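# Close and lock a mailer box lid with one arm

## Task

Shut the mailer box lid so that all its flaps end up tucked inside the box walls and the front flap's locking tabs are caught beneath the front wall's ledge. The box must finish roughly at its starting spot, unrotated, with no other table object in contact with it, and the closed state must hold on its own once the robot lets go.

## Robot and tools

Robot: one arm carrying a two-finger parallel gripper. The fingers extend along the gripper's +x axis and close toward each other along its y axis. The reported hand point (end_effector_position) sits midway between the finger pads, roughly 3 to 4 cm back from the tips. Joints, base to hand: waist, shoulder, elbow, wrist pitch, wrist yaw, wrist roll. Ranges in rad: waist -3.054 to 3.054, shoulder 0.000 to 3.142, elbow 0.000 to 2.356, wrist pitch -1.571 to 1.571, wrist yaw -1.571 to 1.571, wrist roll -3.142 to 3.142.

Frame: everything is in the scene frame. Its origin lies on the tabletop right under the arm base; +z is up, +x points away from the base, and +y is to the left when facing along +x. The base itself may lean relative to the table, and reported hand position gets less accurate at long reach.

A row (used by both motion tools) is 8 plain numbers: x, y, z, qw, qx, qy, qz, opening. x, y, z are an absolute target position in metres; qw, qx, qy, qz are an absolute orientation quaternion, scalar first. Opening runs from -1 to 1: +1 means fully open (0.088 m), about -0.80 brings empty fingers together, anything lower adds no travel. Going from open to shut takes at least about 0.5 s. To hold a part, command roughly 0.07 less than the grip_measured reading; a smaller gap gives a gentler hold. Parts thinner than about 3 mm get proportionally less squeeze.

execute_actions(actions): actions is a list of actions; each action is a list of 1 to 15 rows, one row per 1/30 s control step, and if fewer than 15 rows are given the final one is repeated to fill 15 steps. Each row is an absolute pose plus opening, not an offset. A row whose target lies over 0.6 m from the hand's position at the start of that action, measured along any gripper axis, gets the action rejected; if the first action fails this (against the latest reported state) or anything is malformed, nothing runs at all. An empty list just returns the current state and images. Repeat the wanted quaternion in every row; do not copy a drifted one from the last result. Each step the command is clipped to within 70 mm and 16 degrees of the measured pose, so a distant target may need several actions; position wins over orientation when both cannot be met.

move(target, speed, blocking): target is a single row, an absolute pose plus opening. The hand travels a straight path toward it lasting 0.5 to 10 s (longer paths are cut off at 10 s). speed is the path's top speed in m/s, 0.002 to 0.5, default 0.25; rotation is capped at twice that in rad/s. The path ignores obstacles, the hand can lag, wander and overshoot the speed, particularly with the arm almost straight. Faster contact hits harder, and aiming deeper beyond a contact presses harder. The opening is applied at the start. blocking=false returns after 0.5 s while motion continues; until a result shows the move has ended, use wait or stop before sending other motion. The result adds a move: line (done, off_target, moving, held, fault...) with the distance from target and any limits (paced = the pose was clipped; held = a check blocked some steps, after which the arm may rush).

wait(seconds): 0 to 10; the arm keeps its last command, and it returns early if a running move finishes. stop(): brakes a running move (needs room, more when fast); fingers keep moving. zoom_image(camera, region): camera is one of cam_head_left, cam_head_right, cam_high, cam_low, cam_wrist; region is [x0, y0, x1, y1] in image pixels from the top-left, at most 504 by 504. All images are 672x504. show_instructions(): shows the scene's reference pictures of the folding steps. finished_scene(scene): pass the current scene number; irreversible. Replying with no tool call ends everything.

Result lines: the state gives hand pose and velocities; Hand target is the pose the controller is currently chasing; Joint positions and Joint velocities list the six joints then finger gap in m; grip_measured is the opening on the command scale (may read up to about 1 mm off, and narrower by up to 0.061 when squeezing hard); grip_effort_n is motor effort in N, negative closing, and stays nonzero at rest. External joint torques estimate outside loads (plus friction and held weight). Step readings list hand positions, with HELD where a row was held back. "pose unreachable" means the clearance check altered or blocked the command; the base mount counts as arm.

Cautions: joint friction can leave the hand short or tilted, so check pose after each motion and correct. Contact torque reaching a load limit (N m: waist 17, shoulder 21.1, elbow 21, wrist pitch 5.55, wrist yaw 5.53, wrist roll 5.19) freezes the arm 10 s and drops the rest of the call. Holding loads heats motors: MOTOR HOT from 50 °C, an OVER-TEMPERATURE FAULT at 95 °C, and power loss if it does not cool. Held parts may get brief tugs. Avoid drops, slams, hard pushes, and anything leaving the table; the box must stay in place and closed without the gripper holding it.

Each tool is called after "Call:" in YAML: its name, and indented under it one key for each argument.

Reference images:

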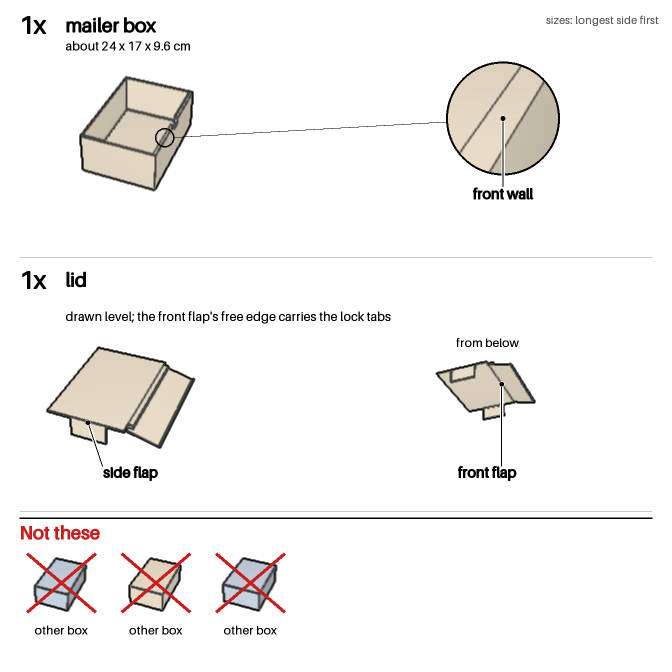

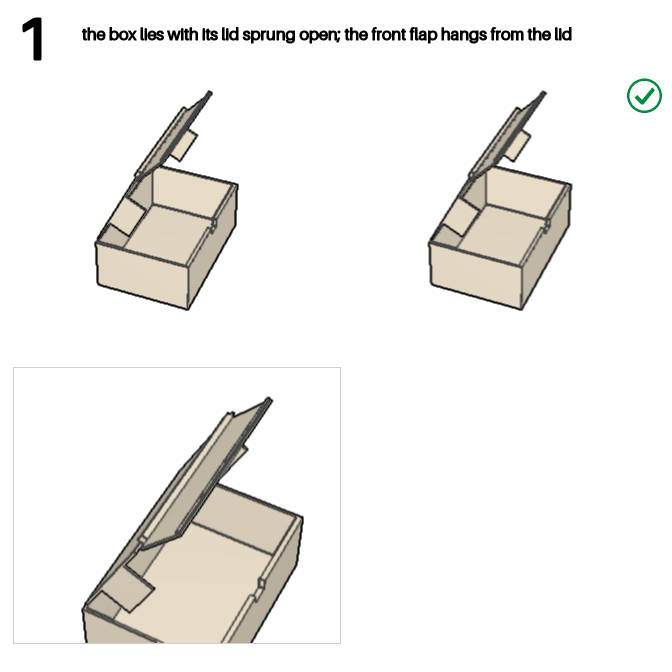

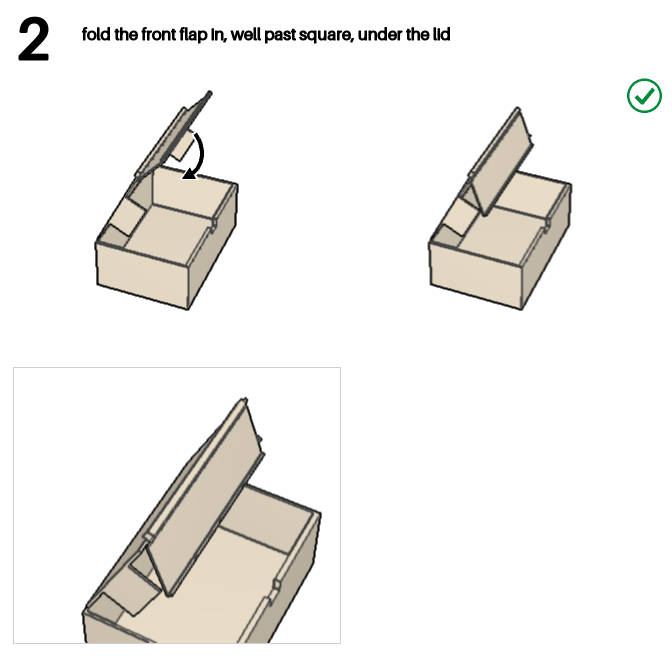

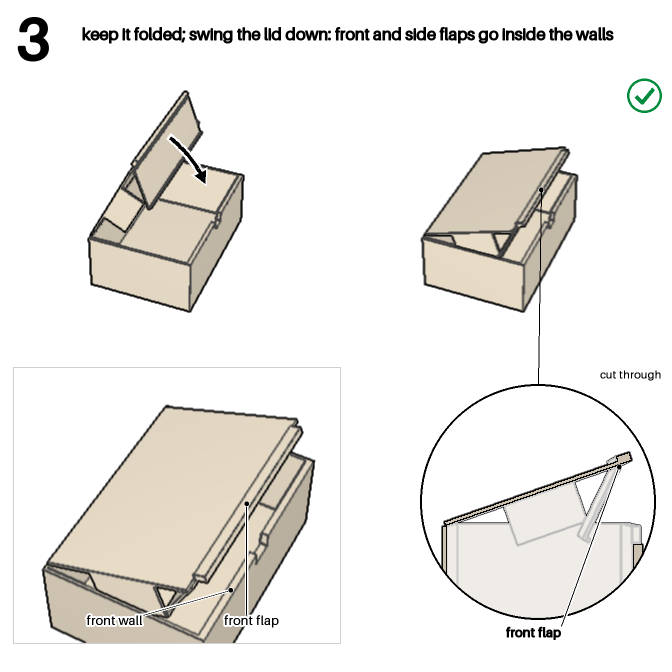

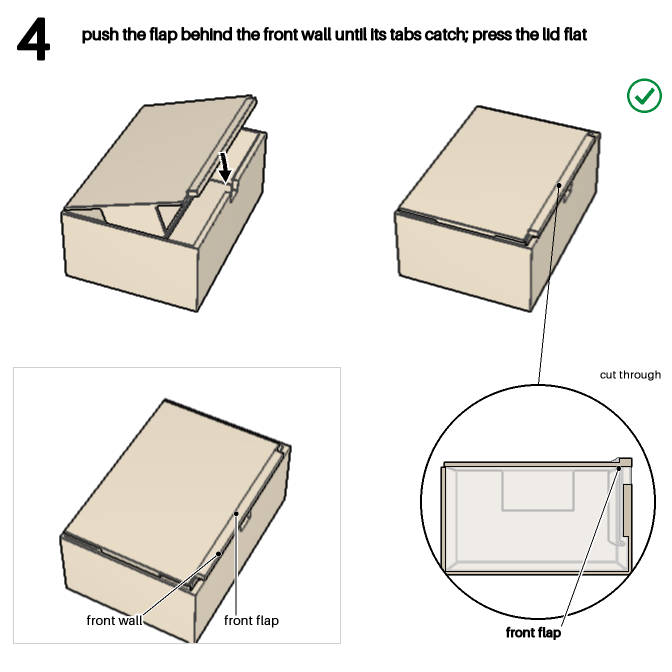

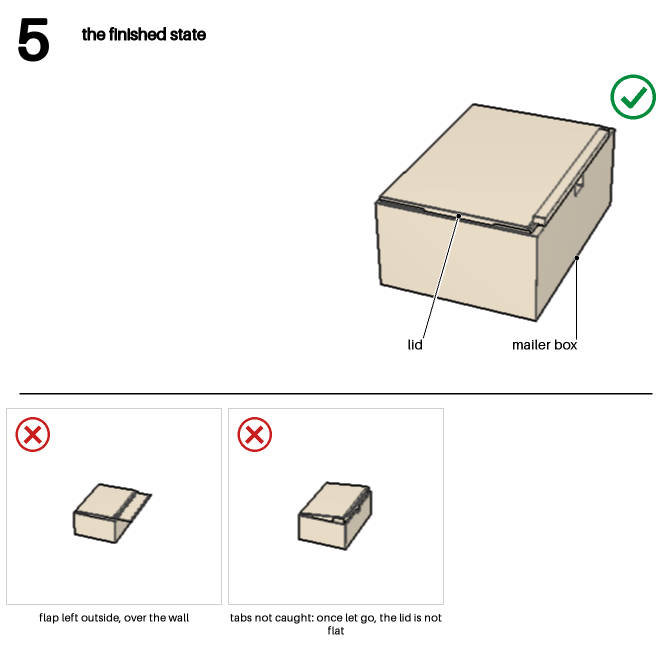

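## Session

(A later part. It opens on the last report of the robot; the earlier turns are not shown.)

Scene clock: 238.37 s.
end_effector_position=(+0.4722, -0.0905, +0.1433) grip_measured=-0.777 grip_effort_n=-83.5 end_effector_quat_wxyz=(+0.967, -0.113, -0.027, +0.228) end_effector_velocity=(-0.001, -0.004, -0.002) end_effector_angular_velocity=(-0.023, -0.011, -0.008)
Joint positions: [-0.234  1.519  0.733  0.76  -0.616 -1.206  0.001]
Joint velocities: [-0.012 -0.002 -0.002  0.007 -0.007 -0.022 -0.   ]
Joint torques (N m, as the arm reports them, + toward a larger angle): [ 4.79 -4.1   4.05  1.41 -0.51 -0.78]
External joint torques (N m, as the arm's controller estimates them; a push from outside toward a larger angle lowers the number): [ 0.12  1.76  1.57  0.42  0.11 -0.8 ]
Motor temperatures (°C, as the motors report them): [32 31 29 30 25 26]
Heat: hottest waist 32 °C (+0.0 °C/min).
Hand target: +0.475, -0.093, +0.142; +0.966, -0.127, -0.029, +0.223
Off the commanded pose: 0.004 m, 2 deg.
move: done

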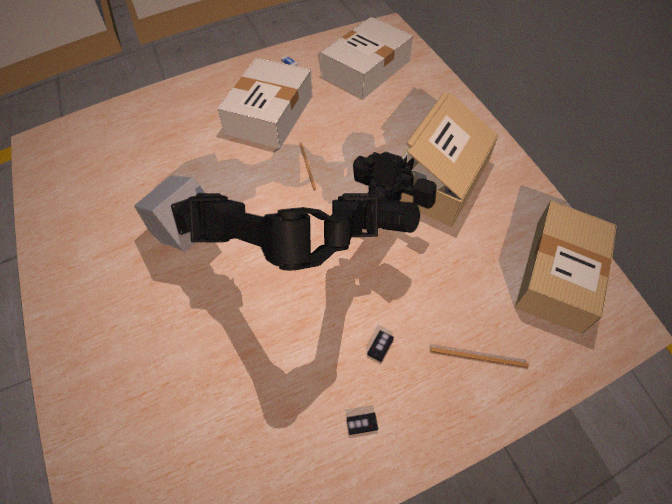

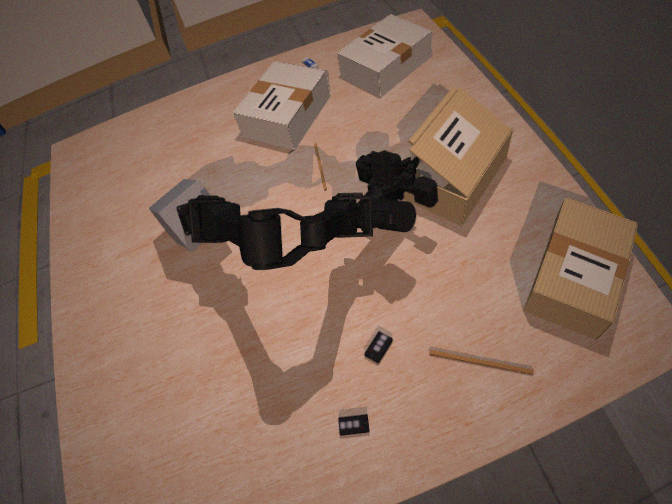

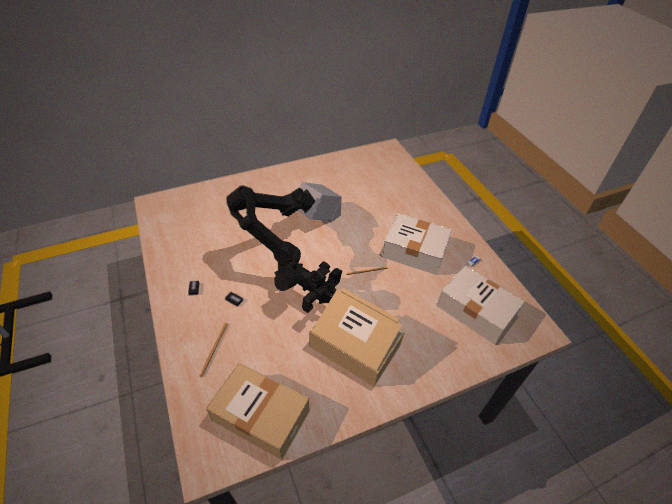

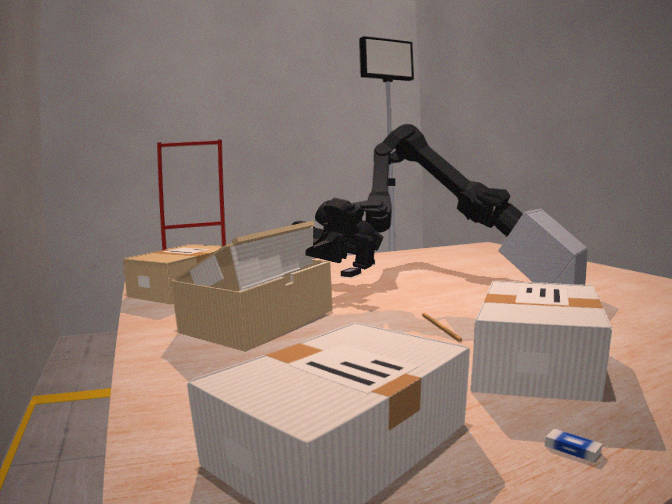

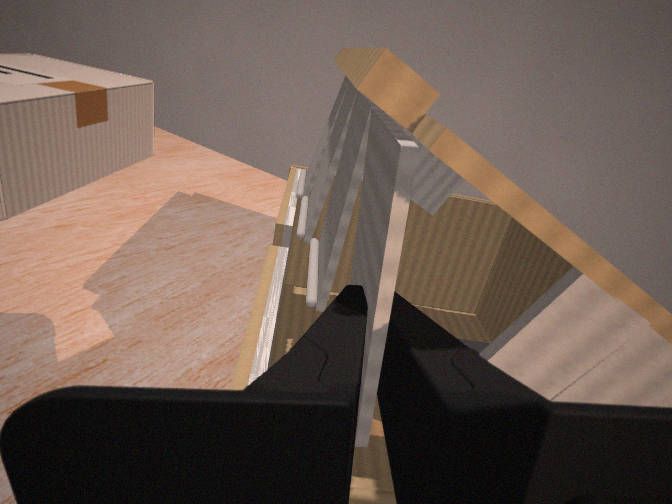

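Call:
move:
  target: [0.480,-0.102,0.147,0.936,-0.268,-0.062,0.216,-1]
  speed: 0.05

Call:
zoom_image:
  camera: "cam_low"
  region: [160,200,360,350]

Scene clock: 245.00 s.
end_effector_position=(+0.4753, -0.0903, +0.1452) grip_measured=-0.777 grip_effort_n=-83.5 end_effector_quat_wxyz=(+0.939, -0.243, -0.064, +0.233) end_effector_velocity=(-0.000, +0.001, -0.001) end_effector_angular_velocity=(-0.002, -0.002, +0.008)
Joint positions: [-0.234  1.519  0.761  0.711 -0.634 -1.493  0.001]
Joint velocities: [-0.002  0.002  0.002 -0.007 -0.007 -0.007  0.   ]
Joint torques (N m, as the arm reports them, + toward a larger angle): [ 4.34 -6.27  4.69  1.35 -0.01 -1.06]
External joint torques (N m, as the arm's controller estimates them; a push from outside toward a larger angle lowers the number): [-0.42 -0.47  2.22  0.42  0.62 -1.09]
Motor temperatures (°C, as the motors report them): [32 32 29 30 25 26]
Heat: hottest waist 32 °C (+0.0 °C/min).
Hand target: +0.480, -0.102, +0.147; +0.937, -0.268, -0.062, +0.216
Off the commanded pose: 0.013 m, 3 deg.
move: off_target

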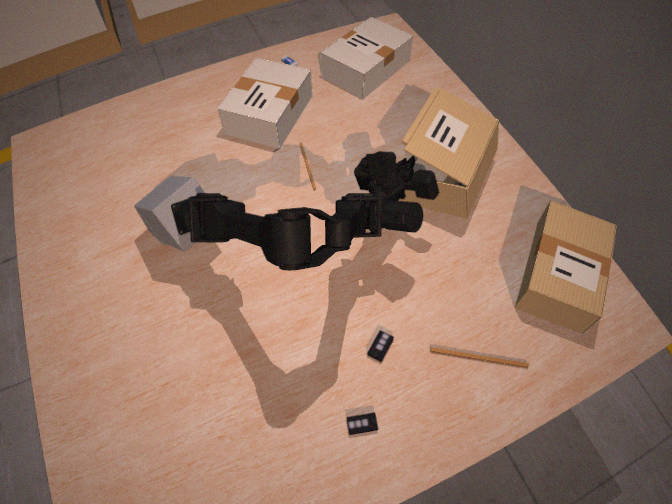

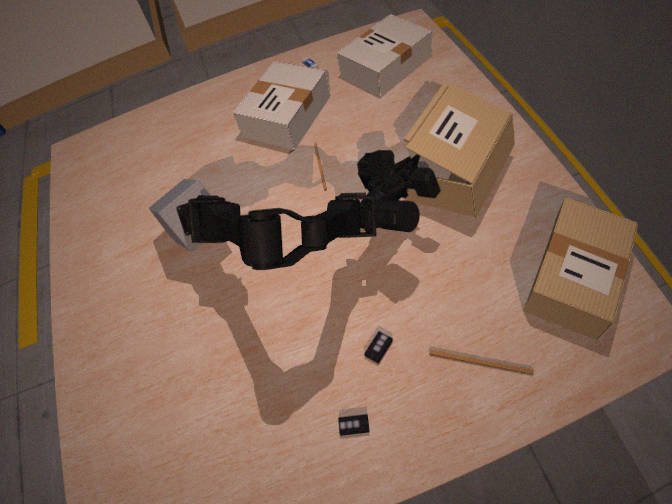

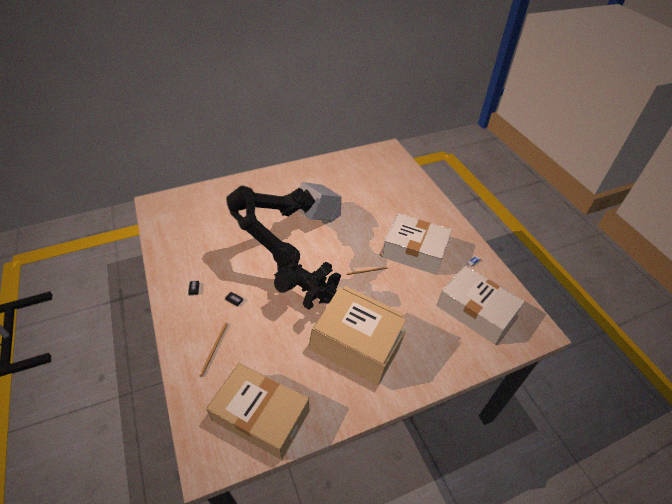

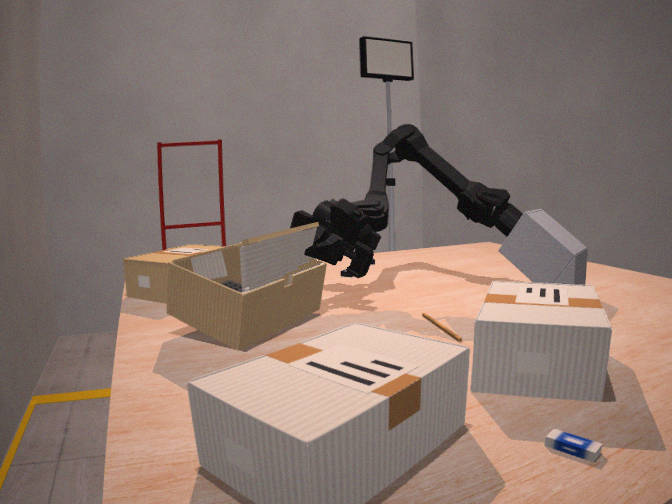

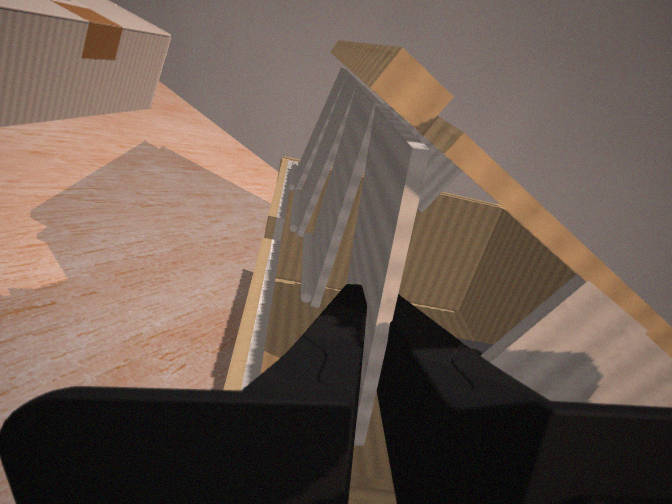

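Region (160, 200, 360, 350) of cam_low's 672x504 image, scaled by 2.520, with more detail than that image has; it fills the top 378 rows of this view, and the rest is white.

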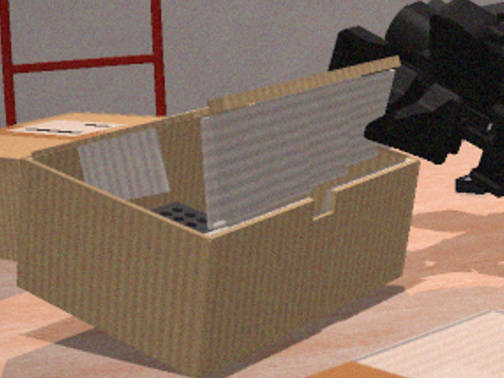

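Call:
move:
  target: [0.477,-0.097,0.128,0.951,-0.211,-0.049,0.22,-1]
  speed: 0.02

Call:
zoom_image:
  camera: "cam_low"
  region: [160,200,360,350]

Scene clock: 252.07 s.
end_effector_position=(+0.4761, -0.0933, +0.1383) grip_measured=-0.777 grip_effort_n=-83.5 end_effector_quat_wxyz=(+0.951, -0.198, -0.064, +0.227) end_effector_velocity=(-0.005, +0.004, -0.002) end_effector_angular_velocity=(+0.021, +0.011, +0.026)
Joint positions: [-0.261  1.556  0.761  0.779 -0.675 -1.385  0.001]
Joint velocities: [-0.007 -0.002 -0.007 -0.022 -0.022  0.007 -0.   ]
Joint torques (N m, as the arm reports them, + toward a larger angle): [ 3.54 -3.94  2.99  1.39  0.2  -0.74]
External joint torques (N m, as the arm's controller estimates them; a push from outside toward a larger angle lowers the number): [-1.25  2.05  0.69  0.44  0.82 -0.77]
Motor temperatures (°C, as the motors report them): [32 32 29 30 25 27]
Heat: hottest waist 32 °C (+0.0 °C/min).
Hand target: +0.477, -0.097, +0.128; +0.951, -0.211, -0.049, +0.220
Off the commanded pose: 0.011 m, 2 deg.
move: off_target

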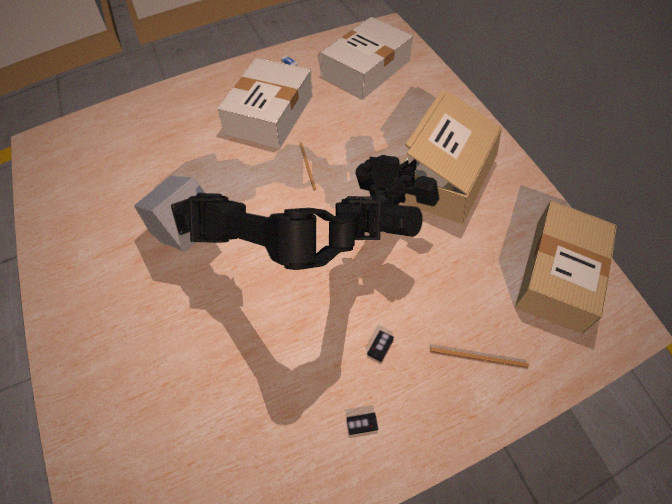

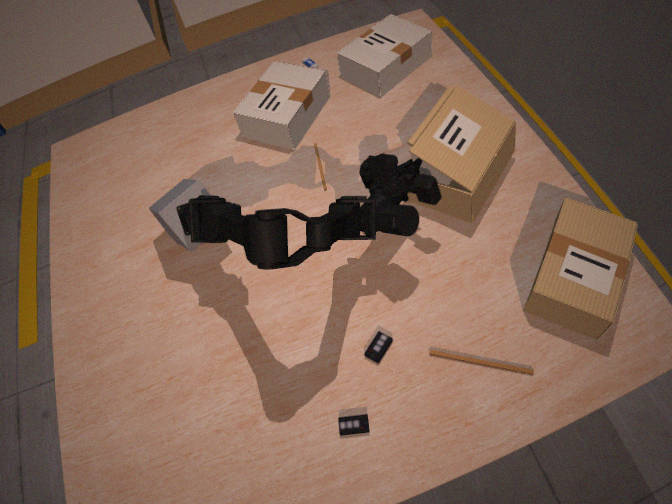

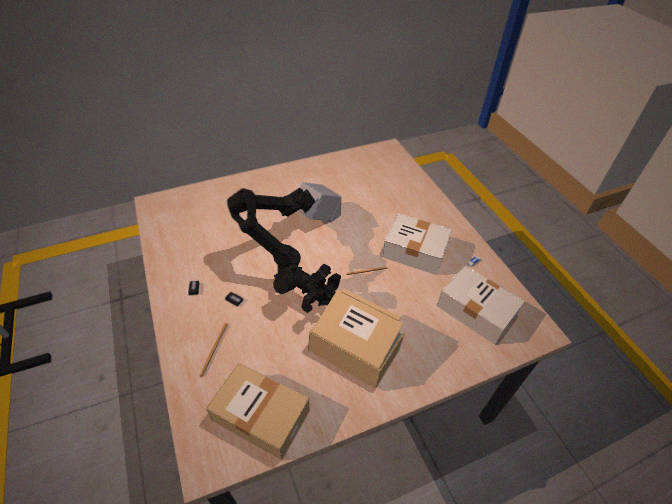

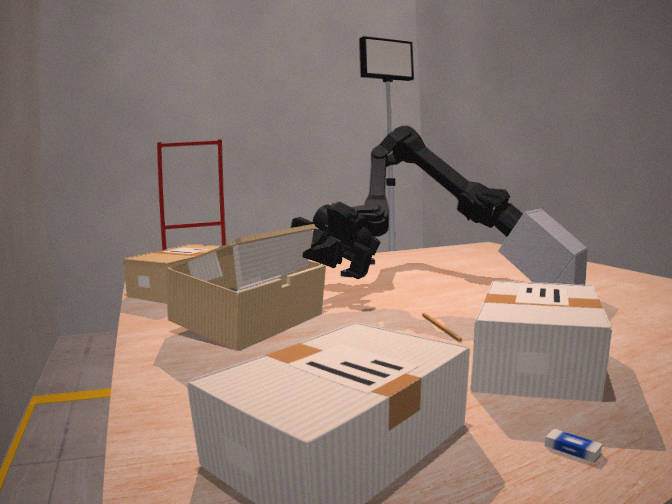

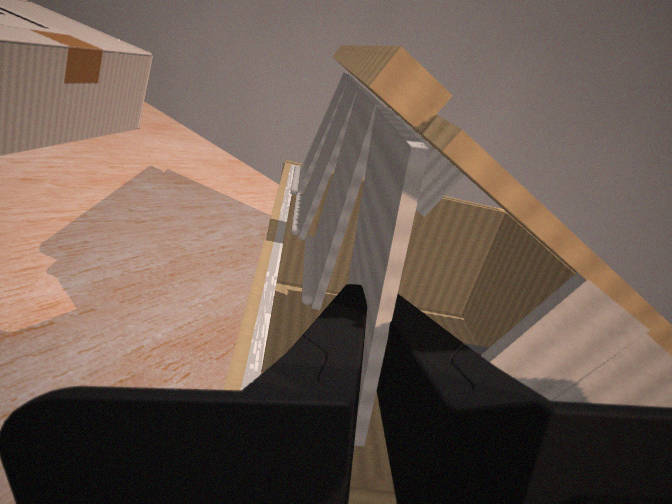

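Region (160, 200, 360, 350) of cam_low's 672x504 image, scaled by 2.520, with more detail than that image has; it fills the top 378 rows of this view, and the rest is white.

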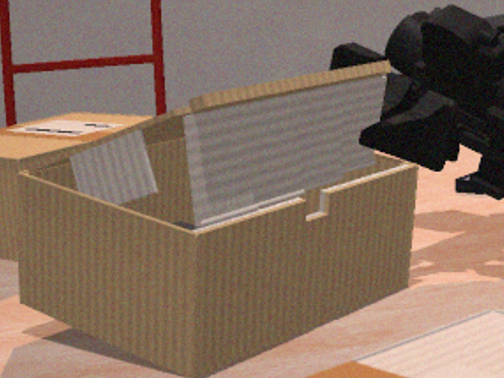

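Call:
execute_actions:
  actions:
    - [[0.480,-0.103,0.16,0.951,-0.211,-0.049,0.22,-1]]
    - [[0.480,-0.103,0.165,0.951,-0.211,-0.049,0.22,-1]]
    - [[0.480,-0.103,0.165,0.951,-0.211,-0.049,0.22,-1]]

Call:
move:
  target: [0.479,-0.10,0.122,0.92,-0.32,-0.074,0.212,-1]
  speed: 0.03

Call:
zoom_image:
  camera: "cam_low"
  region: [160,200,360,350]

Scene clock: 270.43 s.
end_effector_position=(+0.4764, -0.0953, +0.1561) grip_measured=-0.777 grip_effort_n=-83.5 end_effector_quat_wxyz=(+0.952, -0.194, -0.039, +0.232) end_effector_velocity=(+0.000, -0.002, -0.001) end_effector_angular_velocity=(-0.012, -0.001, -0.010)
Joint positions: [-0.208  1.47   0.765  0.657 -0.581 -1.382  0.001]
Joint velocities: [-0.002 -0.002 -0.002  0.007  0.007 -0.007 -0.   ]
Joint torques (N m, as the arm reports them, + toward a larger angle): [ 5.52 -6.67  4.68  1.19 -0.53 -0.78]
External joint torques (N m, as the arm's controller estimates them; a push from outside toward a larger angle lowers the number): [ 0.85 -0.91  1.87  0.23  0.09 -0.81]
External joint torques at the end of the 1st action: [ 0.57 -0.83  1.68  0.21  0.22 -0.8 ]
External joint torques at the end of the 2nd action: [ 0.69 -1.18  1.93  0.31  0.09 -0.79]
Motor temperatures (°C, as the motors report them): [32 32 29 31 25 27]
Heat: hottest waist 32 °C (+0.0 °C/min).
Hand target: +0.480, -0.103, +0.165; +0.951, -0.211, -0.049, +0.220
Off the commanded pose: 0.012 m, 3 deg.
Step readings (end_effector_position; steps 1 to 15: 1st action; 16 to 30: 2nd action; 31 to 45: 3rd action):
0: (+0.4761, -0.0933, +0.1382)
1: (+0.4761, -0.0933, +0.1393)
2: (+0.4760, -0.0925, +0.1406)
4: (+0.4763, -0.0923, +0.1455)
8: (+0.4764, -0.0945, +0.1506)
15: (+0.4764, -0.0949, +0.1523)
16: (+0.4764, -0.0950, +0.1523)
17: (+0.4764, -0.0948, +0.1530)
19: (+0.4765, -0.0950, +0.1548)
23: (+0.4764, -0.0953, +0.1556)
30: (+0.4764, -0.0952, +0.1558)
31: (+0.4764, -0.0952, +0.1558)
32: (+0.4764, -0.0951, +0.1557)
34: (+0.4764, -0.0950, +0.1558)
38: (+0.4764, -0.0953, +0.1561)
45: end_effector_position above

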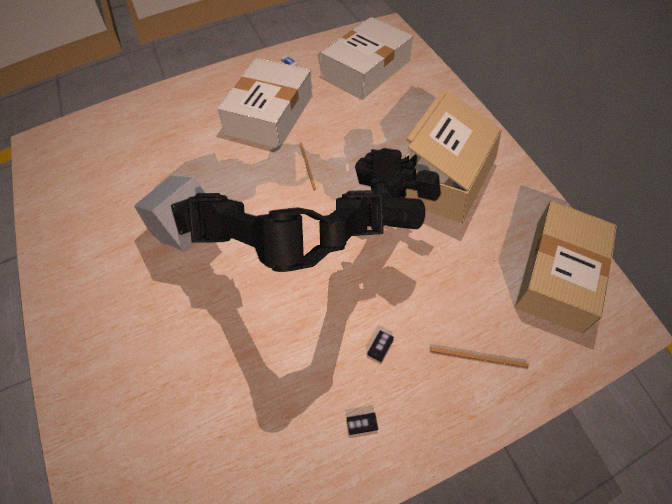

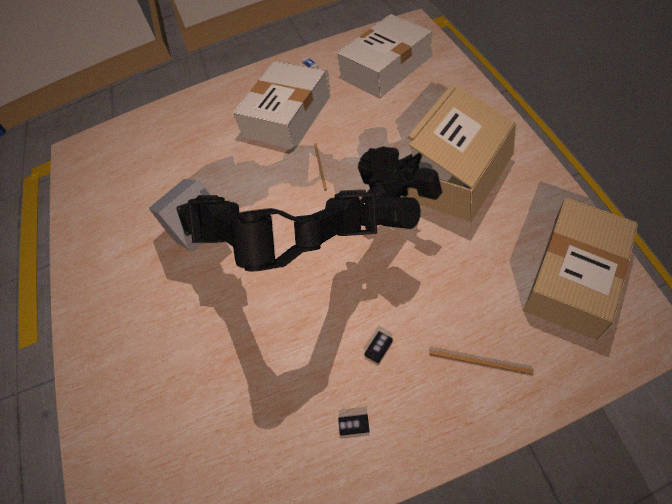

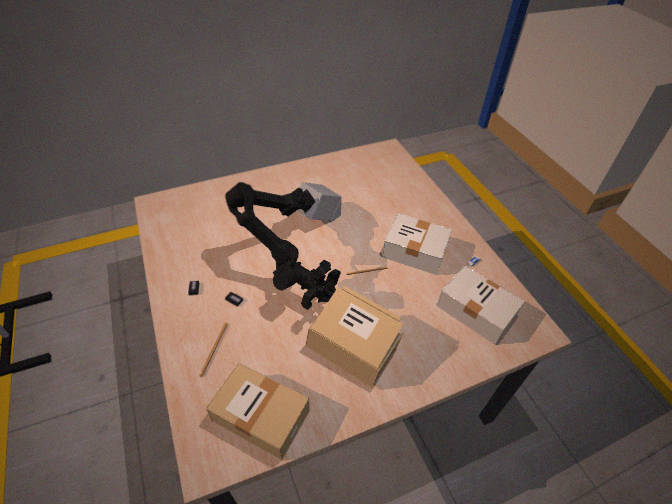

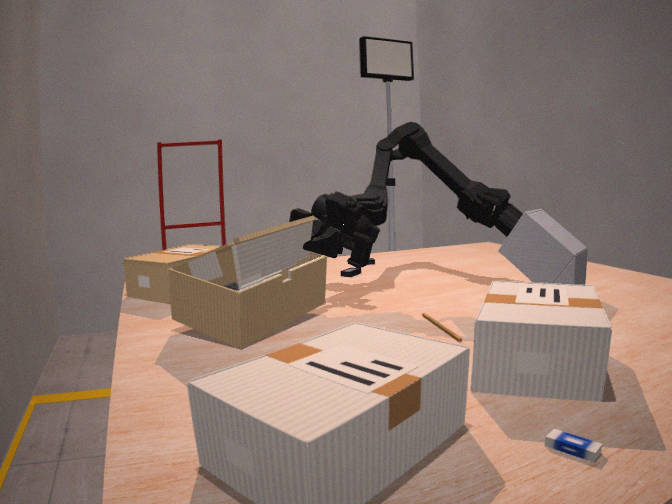

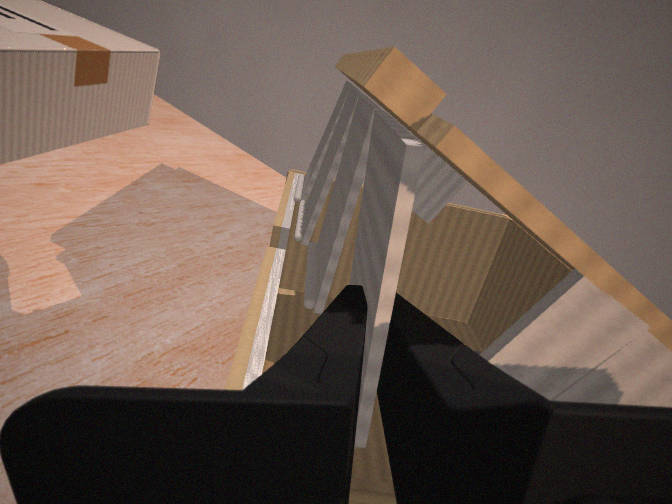

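Scene clock: 275.23 s.
end_effector_position=(+0.4753, -0.0887, +0.1373) grip_measured=-0.777 grip_effort_n=-83.5 end_effector_quat_wxyz=(+0.923, -0.296, -0.100, +0.226) end_effector_velocity=(+0.001, -0.000, +0.003) end_effector_angular_velocity=(-0.022, -0.029, -0.007)
Joint positions: [-0.264  1.572  0.765  0.781 -0.706 -1.606  0.001]
Joint velocities: [ 0.002  0.002 -0.002  0.022 -0.007 -0.022 -0.   ]
Joint torques (N m, as the arm reports them, + toward a larger angle): [ 2.29 -3.94  4.12  1.48  0.77 -1.06]
External joint torques (N m, as the arm's controller estimates them; a push from outside toward a larger angle lowers the number): [-2.61  2.09  1.84  0.53  1.4  -1.1 ]
Motor temperatures (°C, as the motors report them): [32 32 29 31 25 27]
Heat: hottest waist 32 °C (+0.0 °C/min).
Hand target: +0.478, -0.100, +0.122; +0.920, -0.320, -0.074, +0.213
Off the commanded pose: 0.019 m, 4 deg.
move: off_target

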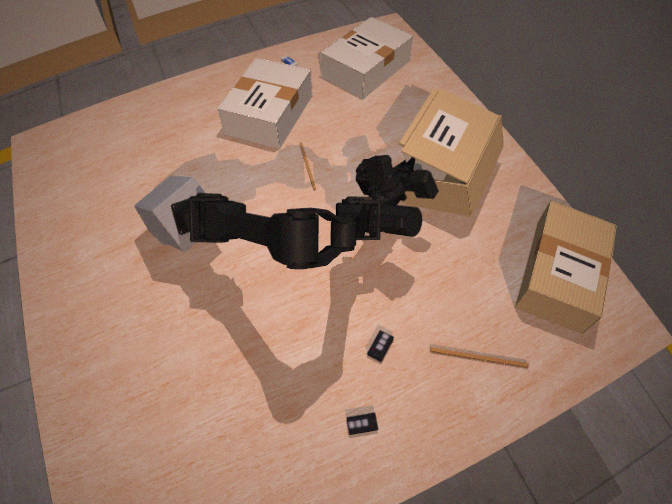

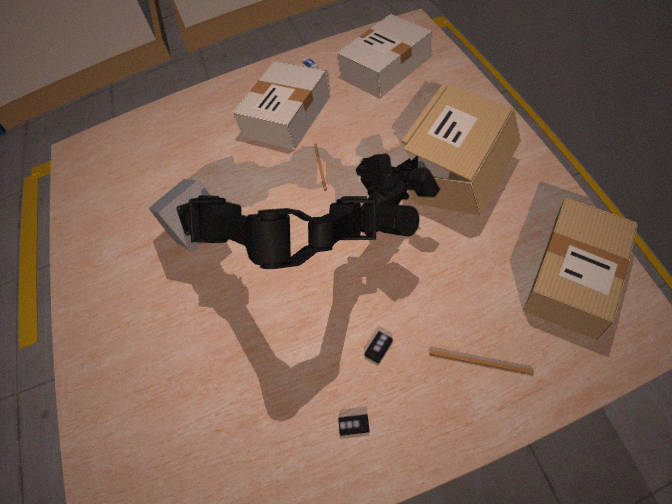

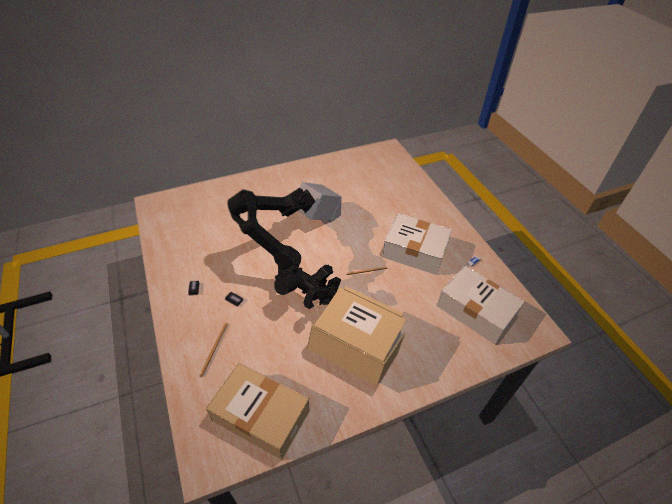

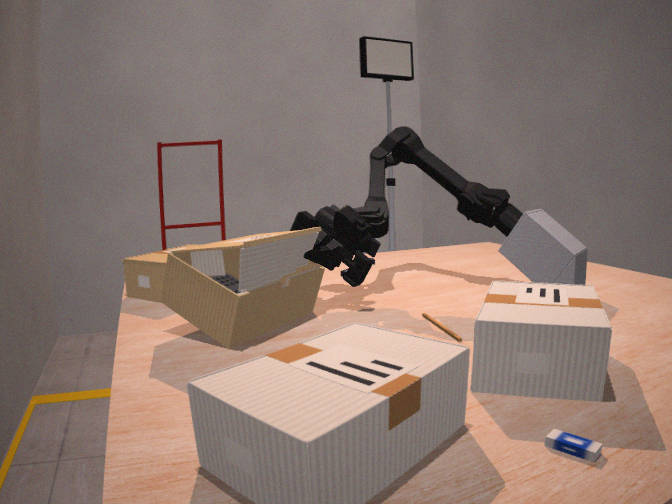

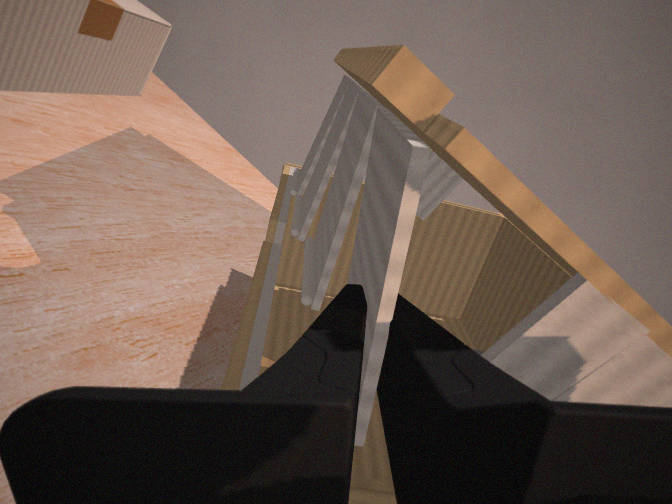

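Region (160, 200, 360, 350) of cam_low's 672x504 image, scaled by 2.520, with more detail than that image has; it fills the top 378 rows of this view, and the rest is white.

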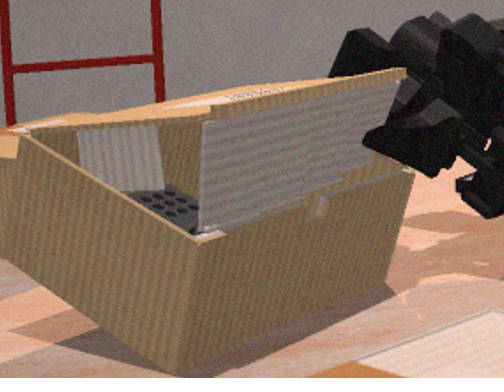

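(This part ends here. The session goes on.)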